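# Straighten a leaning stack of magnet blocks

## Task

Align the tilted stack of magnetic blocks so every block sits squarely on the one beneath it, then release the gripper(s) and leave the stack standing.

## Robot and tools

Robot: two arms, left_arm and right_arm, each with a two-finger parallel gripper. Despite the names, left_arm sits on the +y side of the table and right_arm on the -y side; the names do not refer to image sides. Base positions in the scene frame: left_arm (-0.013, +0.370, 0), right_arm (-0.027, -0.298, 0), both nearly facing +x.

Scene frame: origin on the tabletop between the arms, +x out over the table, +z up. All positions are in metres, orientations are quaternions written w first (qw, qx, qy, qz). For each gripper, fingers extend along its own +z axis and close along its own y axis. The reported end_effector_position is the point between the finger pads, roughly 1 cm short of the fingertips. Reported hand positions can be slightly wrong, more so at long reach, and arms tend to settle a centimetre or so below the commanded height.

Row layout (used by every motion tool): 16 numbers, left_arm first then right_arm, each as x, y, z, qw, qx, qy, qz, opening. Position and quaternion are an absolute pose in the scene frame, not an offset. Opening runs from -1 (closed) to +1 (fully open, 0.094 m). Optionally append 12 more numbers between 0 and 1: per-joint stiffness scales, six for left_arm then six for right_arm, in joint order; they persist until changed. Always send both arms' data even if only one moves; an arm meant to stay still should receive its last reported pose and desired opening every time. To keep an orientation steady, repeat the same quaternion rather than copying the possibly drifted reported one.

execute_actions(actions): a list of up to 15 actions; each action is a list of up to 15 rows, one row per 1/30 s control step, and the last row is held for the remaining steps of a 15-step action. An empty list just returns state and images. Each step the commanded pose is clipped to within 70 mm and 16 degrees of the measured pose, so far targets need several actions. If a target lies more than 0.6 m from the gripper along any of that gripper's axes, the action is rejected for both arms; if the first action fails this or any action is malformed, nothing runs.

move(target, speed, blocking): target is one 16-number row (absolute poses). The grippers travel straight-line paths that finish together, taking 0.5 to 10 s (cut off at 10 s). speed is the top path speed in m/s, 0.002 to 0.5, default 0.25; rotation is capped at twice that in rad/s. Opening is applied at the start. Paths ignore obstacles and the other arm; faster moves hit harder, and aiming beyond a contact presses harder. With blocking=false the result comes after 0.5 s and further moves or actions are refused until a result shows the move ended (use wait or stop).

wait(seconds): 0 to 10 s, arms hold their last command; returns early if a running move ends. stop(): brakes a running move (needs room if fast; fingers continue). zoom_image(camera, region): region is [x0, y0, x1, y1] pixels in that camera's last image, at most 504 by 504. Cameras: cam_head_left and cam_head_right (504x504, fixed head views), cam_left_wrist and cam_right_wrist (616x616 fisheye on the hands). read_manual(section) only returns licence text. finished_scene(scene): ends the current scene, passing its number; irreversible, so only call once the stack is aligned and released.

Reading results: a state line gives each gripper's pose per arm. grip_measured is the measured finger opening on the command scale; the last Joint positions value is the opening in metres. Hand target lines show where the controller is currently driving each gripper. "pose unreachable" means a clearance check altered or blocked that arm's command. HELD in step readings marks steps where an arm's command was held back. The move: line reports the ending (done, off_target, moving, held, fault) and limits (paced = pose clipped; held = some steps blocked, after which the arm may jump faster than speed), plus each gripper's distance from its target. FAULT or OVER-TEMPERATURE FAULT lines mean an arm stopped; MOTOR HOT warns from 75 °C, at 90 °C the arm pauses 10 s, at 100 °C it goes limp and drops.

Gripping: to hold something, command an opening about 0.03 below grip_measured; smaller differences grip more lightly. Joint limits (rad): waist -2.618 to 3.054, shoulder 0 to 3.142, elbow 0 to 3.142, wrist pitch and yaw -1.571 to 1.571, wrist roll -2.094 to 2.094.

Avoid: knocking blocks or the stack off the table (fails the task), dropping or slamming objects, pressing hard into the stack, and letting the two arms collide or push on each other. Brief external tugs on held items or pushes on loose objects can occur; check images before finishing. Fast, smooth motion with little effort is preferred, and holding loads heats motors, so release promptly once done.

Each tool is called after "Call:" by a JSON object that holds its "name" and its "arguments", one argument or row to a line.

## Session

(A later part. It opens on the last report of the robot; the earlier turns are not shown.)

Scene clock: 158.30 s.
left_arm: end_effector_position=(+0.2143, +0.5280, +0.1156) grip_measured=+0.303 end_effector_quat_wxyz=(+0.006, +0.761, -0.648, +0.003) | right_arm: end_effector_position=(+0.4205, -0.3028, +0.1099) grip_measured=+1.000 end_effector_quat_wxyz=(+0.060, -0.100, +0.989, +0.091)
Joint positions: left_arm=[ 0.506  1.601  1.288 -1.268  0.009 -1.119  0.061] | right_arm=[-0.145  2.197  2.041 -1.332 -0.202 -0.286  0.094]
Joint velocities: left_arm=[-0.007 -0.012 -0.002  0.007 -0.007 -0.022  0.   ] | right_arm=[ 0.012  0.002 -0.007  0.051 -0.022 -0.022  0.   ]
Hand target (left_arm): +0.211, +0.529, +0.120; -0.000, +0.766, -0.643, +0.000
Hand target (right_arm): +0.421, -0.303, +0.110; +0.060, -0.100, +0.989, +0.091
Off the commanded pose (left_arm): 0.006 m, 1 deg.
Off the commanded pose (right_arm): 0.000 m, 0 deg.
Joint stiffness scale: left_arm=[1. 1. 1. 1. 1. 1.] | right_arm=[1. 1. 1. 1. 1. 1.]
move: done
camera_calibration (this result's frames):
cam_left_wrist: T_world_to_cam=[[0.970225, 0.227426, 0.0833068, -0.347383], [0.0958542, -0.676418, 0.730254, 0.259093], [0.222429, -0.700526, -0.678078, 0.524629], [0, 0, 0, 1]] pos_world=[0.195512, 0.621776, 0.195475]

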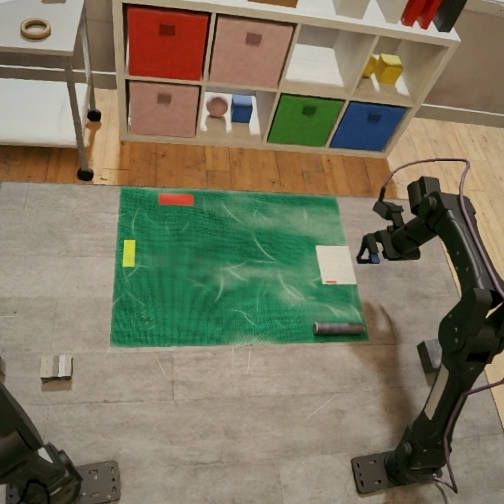

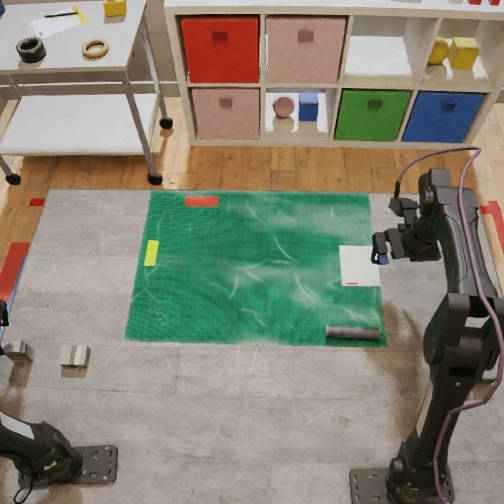

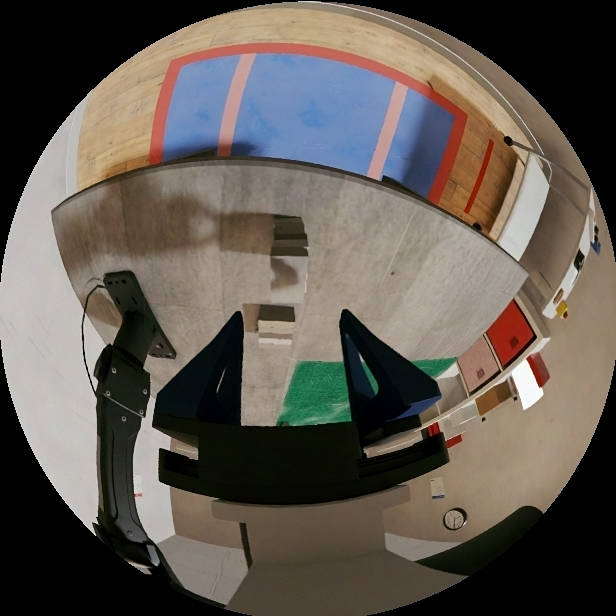

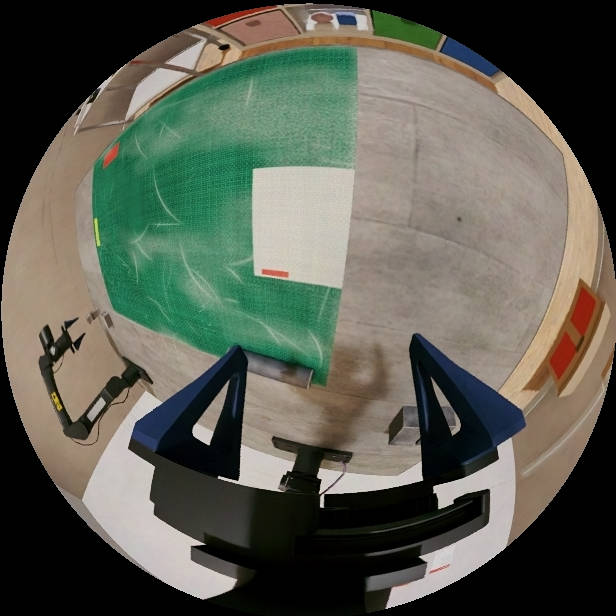

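Call:
{"name": "zoom_image", "arguments": {
  "camera": "cam_left_wrist",
  "region": [235, 200, 345, 310]
}}

Region (235, 200, 345, 310) of cam_left_wrist's 616x616 image, scaled by 4.582, with more detail than that image has.

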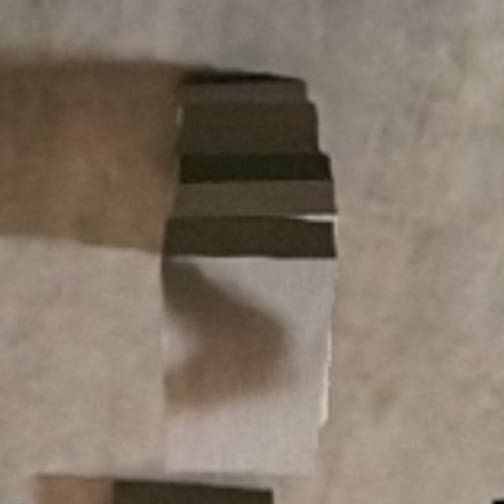

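Call:
{"name": "move", "arguments": {
  "target": [0.211, 0.529, 0.006, 0, -0.766, 0.643, 0, 0.3, 0.4205, -0.3028, 0.1099, 0.060, -0.100, 0.989, 0.091, 1],
  "speed": 0.09
}}

Scene clock: 163.77 s.
left_arm: end_effector_position=(+0.2164, +0.5294, +0.0134) grip_measured=+0.303 end_effector_quat_wxyz=(-0.006, +0.762, -0.647, +0.006) | right_arm: end_effector_position=(+0.4205, -0.3028, +0.1099) grip_measured=+1.000 end_effector_quat_wxyz=(+0.060, -0.100, +0.989, +0.091)
Joint positions: left_arm=[ 0.506  1.698  0.968 -0.826  0.009 -1.123  0.061] | right_arm=[-0.145  2.197  2.041 -1.332 -0.202 -0.286  0.094]
Joint velocities: left_arm=[-0.022 -0.007  0.012  0.051 -0.022  0.037 -0.001] | right_arm=[-0.002 -0.002 -0.002  0.007 -0.066 -0.022  0.   ]
Hand target (left_arm): +0.212, +0.530, +0.006; +0.000, +0.766, -0.643, -0.000
Hand target (right_arm): +0.421, -0.303, +0.110; +0.060, -0.100, +0.989, +0.091
Off the commanded pose (left_arm): 0.009 m, 1 deg.
Off the commanded pose (right_arm): 0.000 m, 0 deg.
Joint stiffness scale: left_arm=[1. 1. 1. 1. 1. 1.] | right_arm=[1. 1. 1. 1. 1. 1.]
move: done
camera_calibration (this result's frames):
cam_left_wrist: T_world_to_cam=[[0.967409, 0.229804, 0.106347, -0.342231], [0.0835574, -0.686166, 0.72263, 0.342411], [0.239035, -0.690193, -0.683005, 0.446843], [0, 0, 0, 1]] pos_world=[0.195655, 0.622005, 0.0941546]

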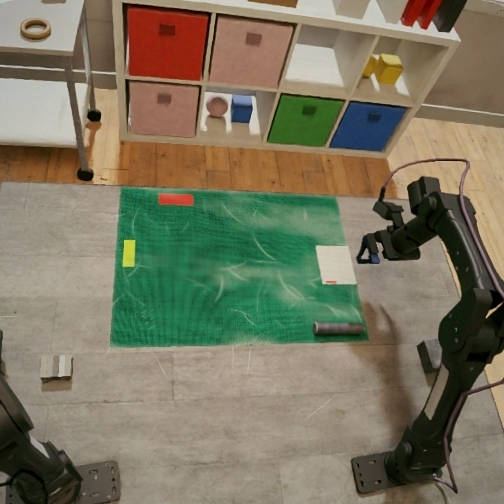

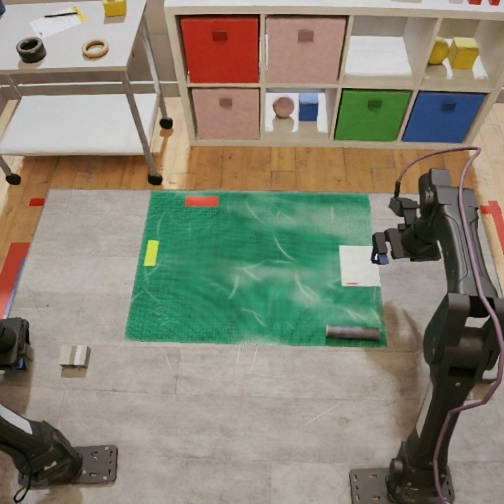

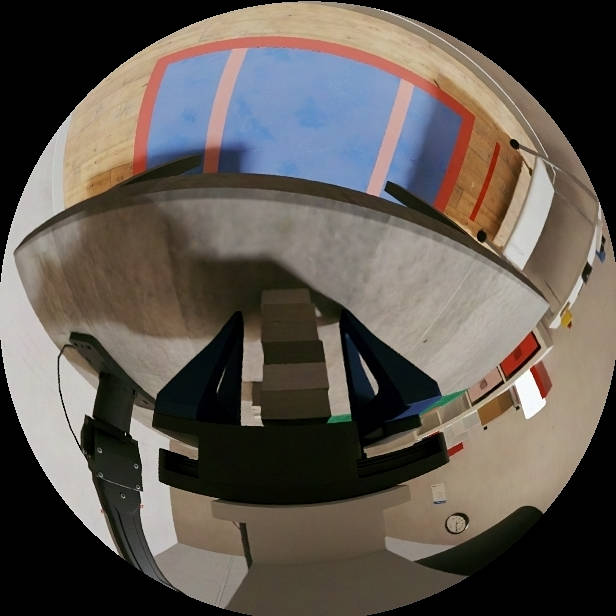

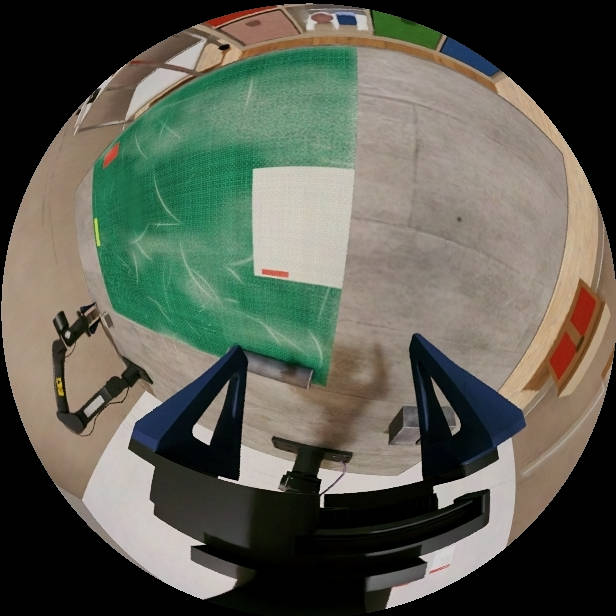

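Call:
{"name": "move", "arguments": {
  "target": [0.2164, 0.5294, 0.0134, 0, -0.766, 0.643, 0, -0.8, 0.4205, -0.3028, 0.1099, 0.060, -0.100, 0.989, 0.091, 1],
  "speed": 0.02
}}

Scene clock: 166.03 s.
left_arm: end_effector_position=(+0.2162, +0.5293, +0.0134) grip_measured=-0.486 end_effector_quat_wxyz=(-0.006, +0.764, -0.645, +0.006) | right_arm: end_effector_position=(+0.4205, -0.3028, +0.1099) grip_measured=+1.000 end_effector_quat_wxyz=(+0.060, -0.100, +0.989, +0.091)
Joint positions: left_arm=[ 0.506  1.698  0.968 -0.827  0.009 -1.129  0.024] | right_arm=[-0.145  2.197  2.041 -1.332 -0.202 -0.286  0.094]
Joint velocities: left_arm=[ 0.002 -0.007 -0.012 -0.022 -0.007  0.022 -0.001] | right_arm=[ 0.002 -0.012  0.027 -0.066  0.007  0.066  0.   ]
Hand target (left_arm): +0.216, +0.529, +0.013; -0.000, +0.766, -0.643, +0.000
Hand target (right_arm): +0.421, -0.303, +0.110; +0.060, -0.100, +0.989, +0.091
Off the commanded pose (left_arm): 0.000 m, 1 deg.
Off the commanded pose (right_arm): 0.000 m, 0 deg.
Joint stiffness scale: left_arm=[1. 1. 1. 1. 1. 1.] | right_arm=[1. 1. 1. 1. 1. 1.]
move: done
camera_calibration (this result's frames):
cam_left_wrist: T_world_to_cam=[[0.965986, 0.236103, 0.105482, -0.345045], [0.0886142, -0.685438, 0.722719, 0.340913], [0.242937, -0.688789, -0.683046, 0.445264], [0, 0, 0, 1]] pos_world=[0.194927, 0.621834, 0.0941475]

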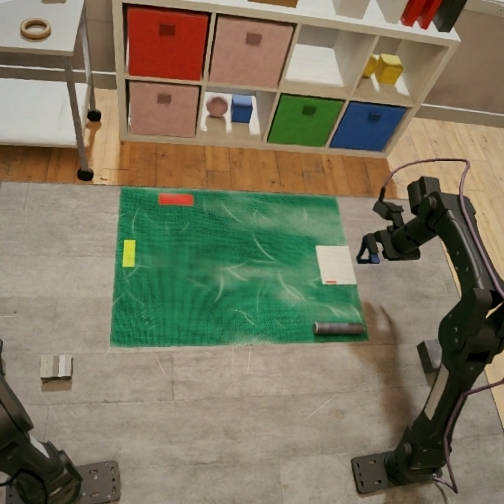

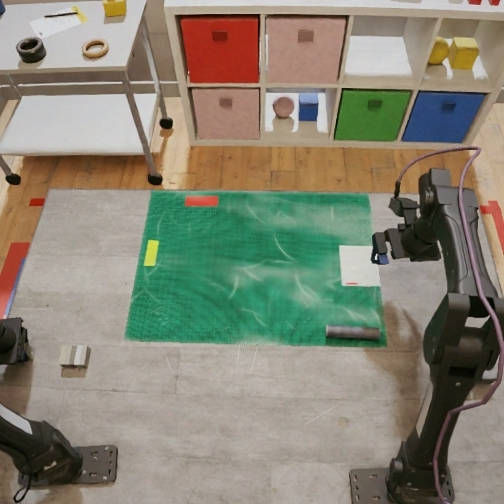

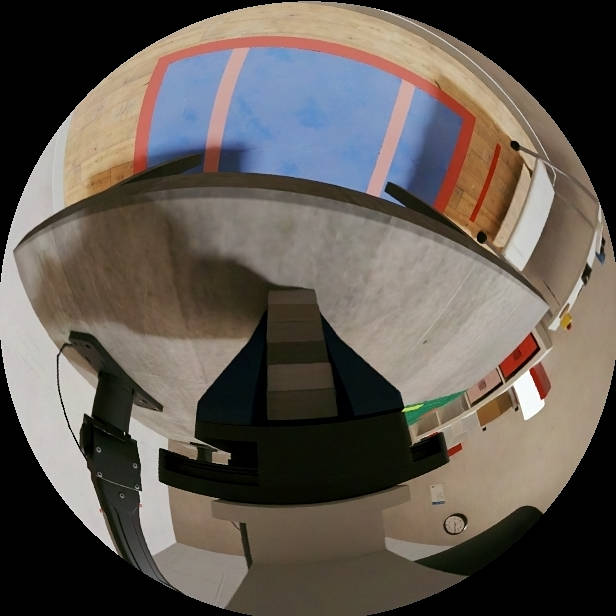

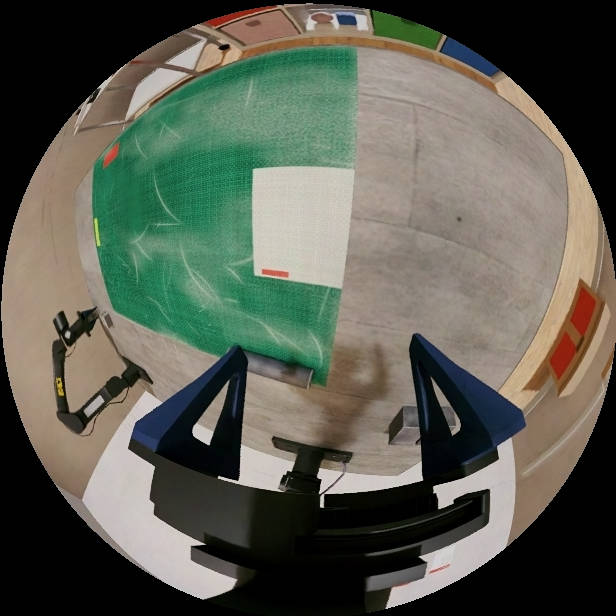

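Call:
{"name": "zoom_image", "arguments": {
  "camera": "cam_left_wrist",
  "region": [200, 270, 380, 430]
}}

Region (200, 270, 380, 430) of cam_left_wrist's 616x616 image, scaled by 2.800, with more detail than that image has.

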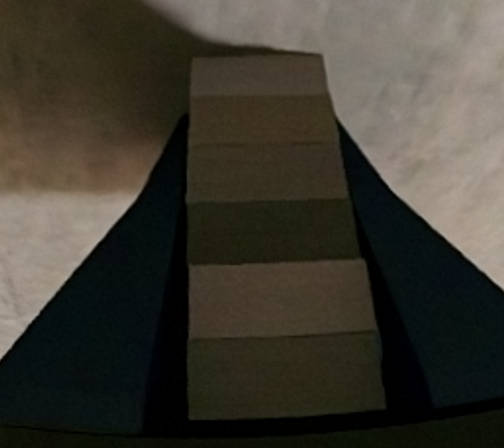

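Call:
{"name": "move", "arguments": {
  "target": [0.2162, 0.5293, 0.0134, 0, -0.766, 0.643, 0, 0.5, 0.4205, -0.3028, 0.1099, 0.060, -0.100, 0.989, 0.091, 1]
}}

Call:
{"name": "move", "arguments": {
  "target": [0.211, 0.529, 0.13, 0, -0.766, 0.643, 0, 0.5, 0.4205, -0.3028, 0.1099, 0.060, -0.100, 0.989, 0.091, 1],
  "speed": 0.15
}}

Scene clock: 171.33 s.
left_arm: end_effector_position=(+0.2163, +0.5292, +0.0134) grip_measured=+0.497 end_effector_quat_wxyz=(-0.005, +0.765, -0.644, +0.006) | right_arm: end_effector_position=(+0.4205, -0.3028, +0.1099) grip_measured=+1.000 end_effector_quat_wxyz=(+0.060, -0.100, +0.989, +0.091)
Joint positions: left_arm=[ 0.506  1.698  0.968 -0.827  0.01  -1.131  0.07 ] | right_arm=[-0.145  2.197  2.041 -1.332 -0.202 -0.286  0.094]
Joint velocities: left_arm=[-0.007 -0.012 -0.022 -0.007 -0.051 -0.051  0.   ] | right_arm=[-0.007  0.002 -0.012  0.022  0.022 -0.051  0.   ]
Hand target (left_arm): +0.216, +0.529, +0.013; -0.000, +0.766, -0.643, +0.000
Hand target (right_arm): +0.421, -0.303, +0.110; +0.060, -0.100, +0.989, +0.091
Off the commanded pose (left_arm): 0.000 m, 1 deg.
Off the commanded pose (right_arm): 0.000 m, 0 deg.
Joint stiffness scale: left_arm=[1. 1. 1. 1. 1. 1.] | right_arm=[1. 1. 1. 1. 1. 1.]
move: done
camera_calibration (this result's frames):
cam_left_wrist: T_world_to_cam=[[0.965581, 0.237635, 0.105751, -0.345821], [0.0893355, -0.684833, 0.723203, 0.340347], [0.24428, -0.688864, -0.682491, 0.444911], [0, 0, 0, 1]] pos_world=[0.19483, 0.621743, 0.0940792]

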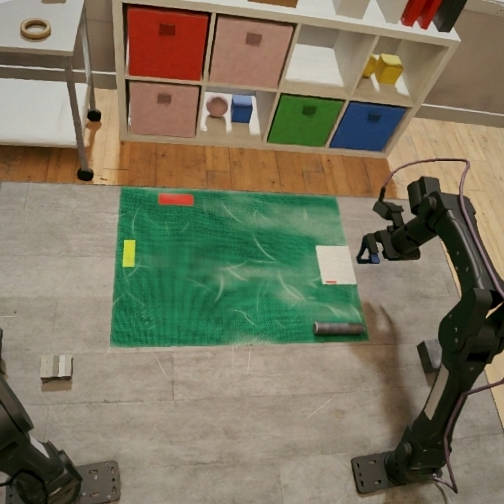

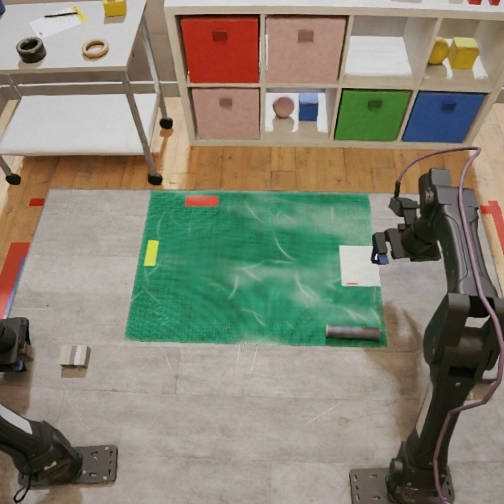

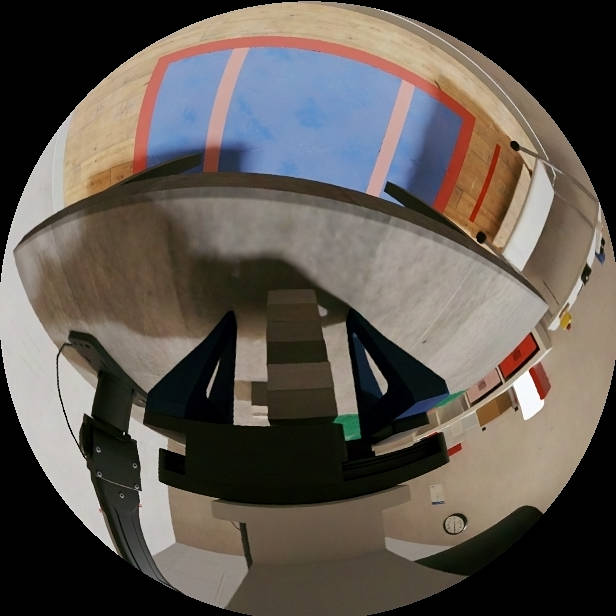

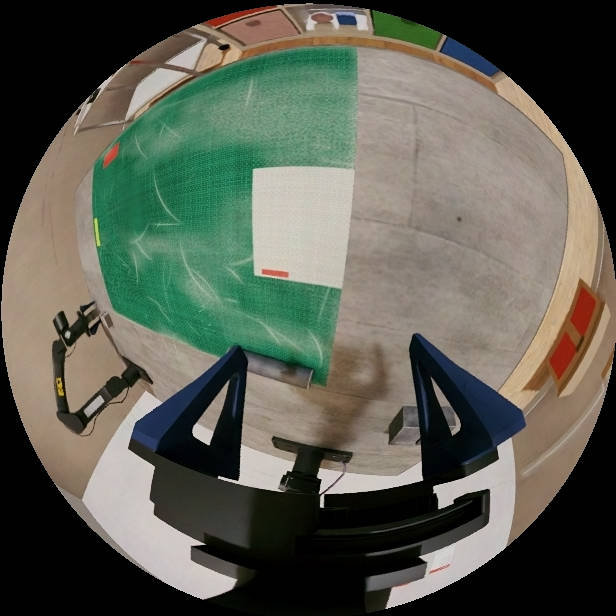

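Scene clock: 172.77 s.
left_arm: end_effector_position=(+0.2106, +0.5251, +0.1225) grip_measured=+0.497 end_effector_quat_wxyz=(+0.009, +0.765, -0.644, +0.003) | right_arm: end_effector_position=(+0.4205, -0.3028, +0.1099) grip_measured=+1.000 end_effector_quat_wxyz=(+0.060, -0.100, +0.989, +0.091)
Joint positions: left_arm=[ 0.506  1.588  1.302 -1.301  0.01  -1.131  0.07 ] | right_arm=[-0.145  2.197  2.041 -1.332 -0.202 -0.286  0.094]
Joint velocities: left_arm=[-0.007 -0.007  0.007 -0.095 -0.022 -0.007  0.   ] | right_arm=[-0.022 -0.012  0.012 -0.081  0.066  0.022  0.   ]
Hand target (left_arm): +0.210, +0.528, +0.130; -0.000, +0.766, -0.643, -0.000
Hand target (right_arm): +0.421, -0.303, +0.110; +0.060, -0.100, +0.989, +0.091
Off the commanded pose (left_arm): 0.008 m, 1 deg.
Off the commanded pose (right_arm): 0.000 m, 0 deg.
Joint stiffness scale: left_arm=[1. 1. 1. 1. 1. 1.] | right_arm=[1. 1. 1. 1. 1. 1.]
move: done
camera_calibration (this result's frames):
cam_left_wrist: T_world_to_cam=[[0.967827, 0.239252, 0.0779027, -0.348793], [0.107146, -0.672017, 0.732744, 0.247482], [0.227662, -0.700823, -0.676031, 0.526969], [0, 0, 0, 1]] pos_world=[0.191084, 0.619072, 0.202078]

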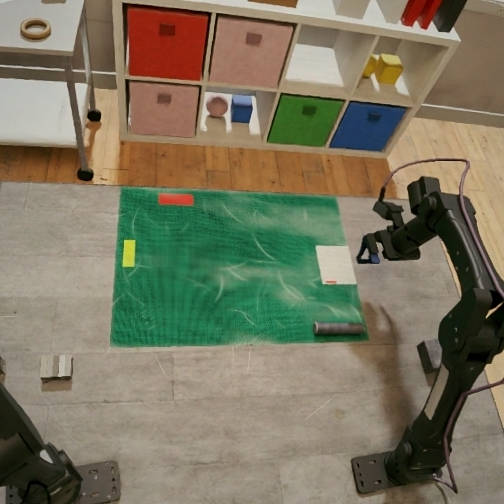

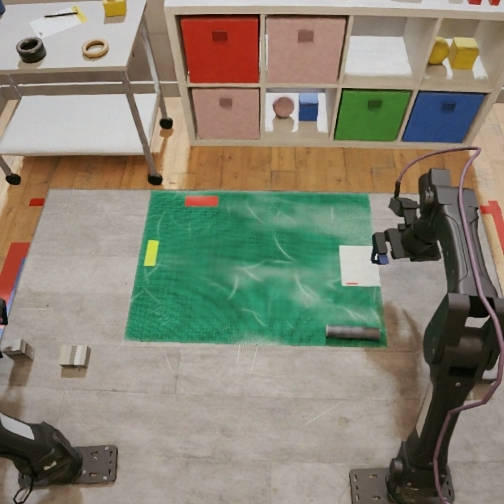

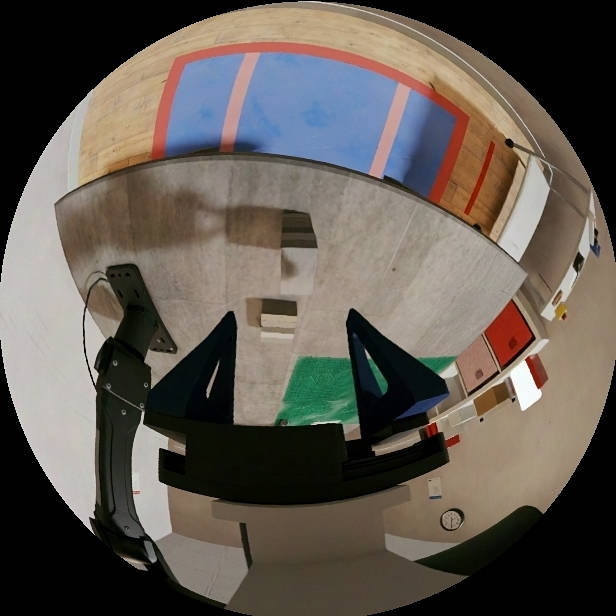

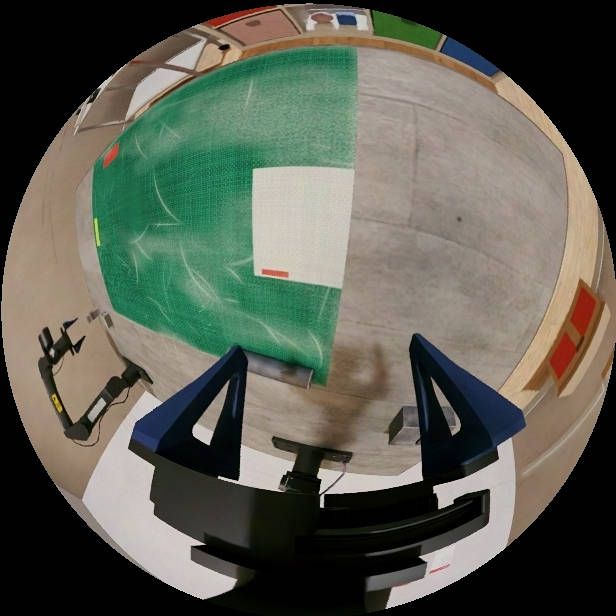

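Call:
{"name": "zoom_image", "arguments": {
  "camera": "cam_left_wrist",
  "region": [245, 195, 355, 305]
}}

Region (245, 195, 355, 305) of cam_left_wrist's 616x616 image, scaled by 4.582, with more detail than that image has.

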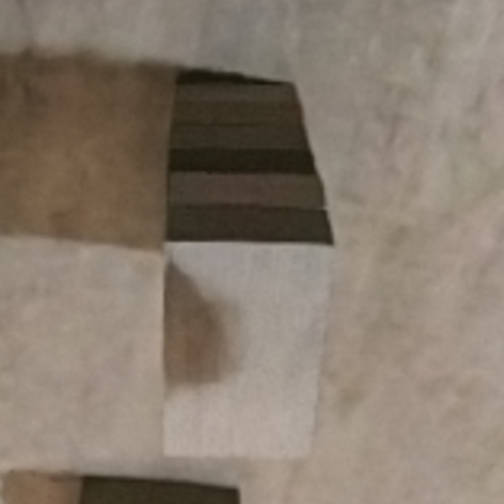

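The stack is neat now. Finishing scene 1.

Call:
{"name": "finished_scene", "arguments": {
  "scene": 1
}}

The scene is finished: the task was done.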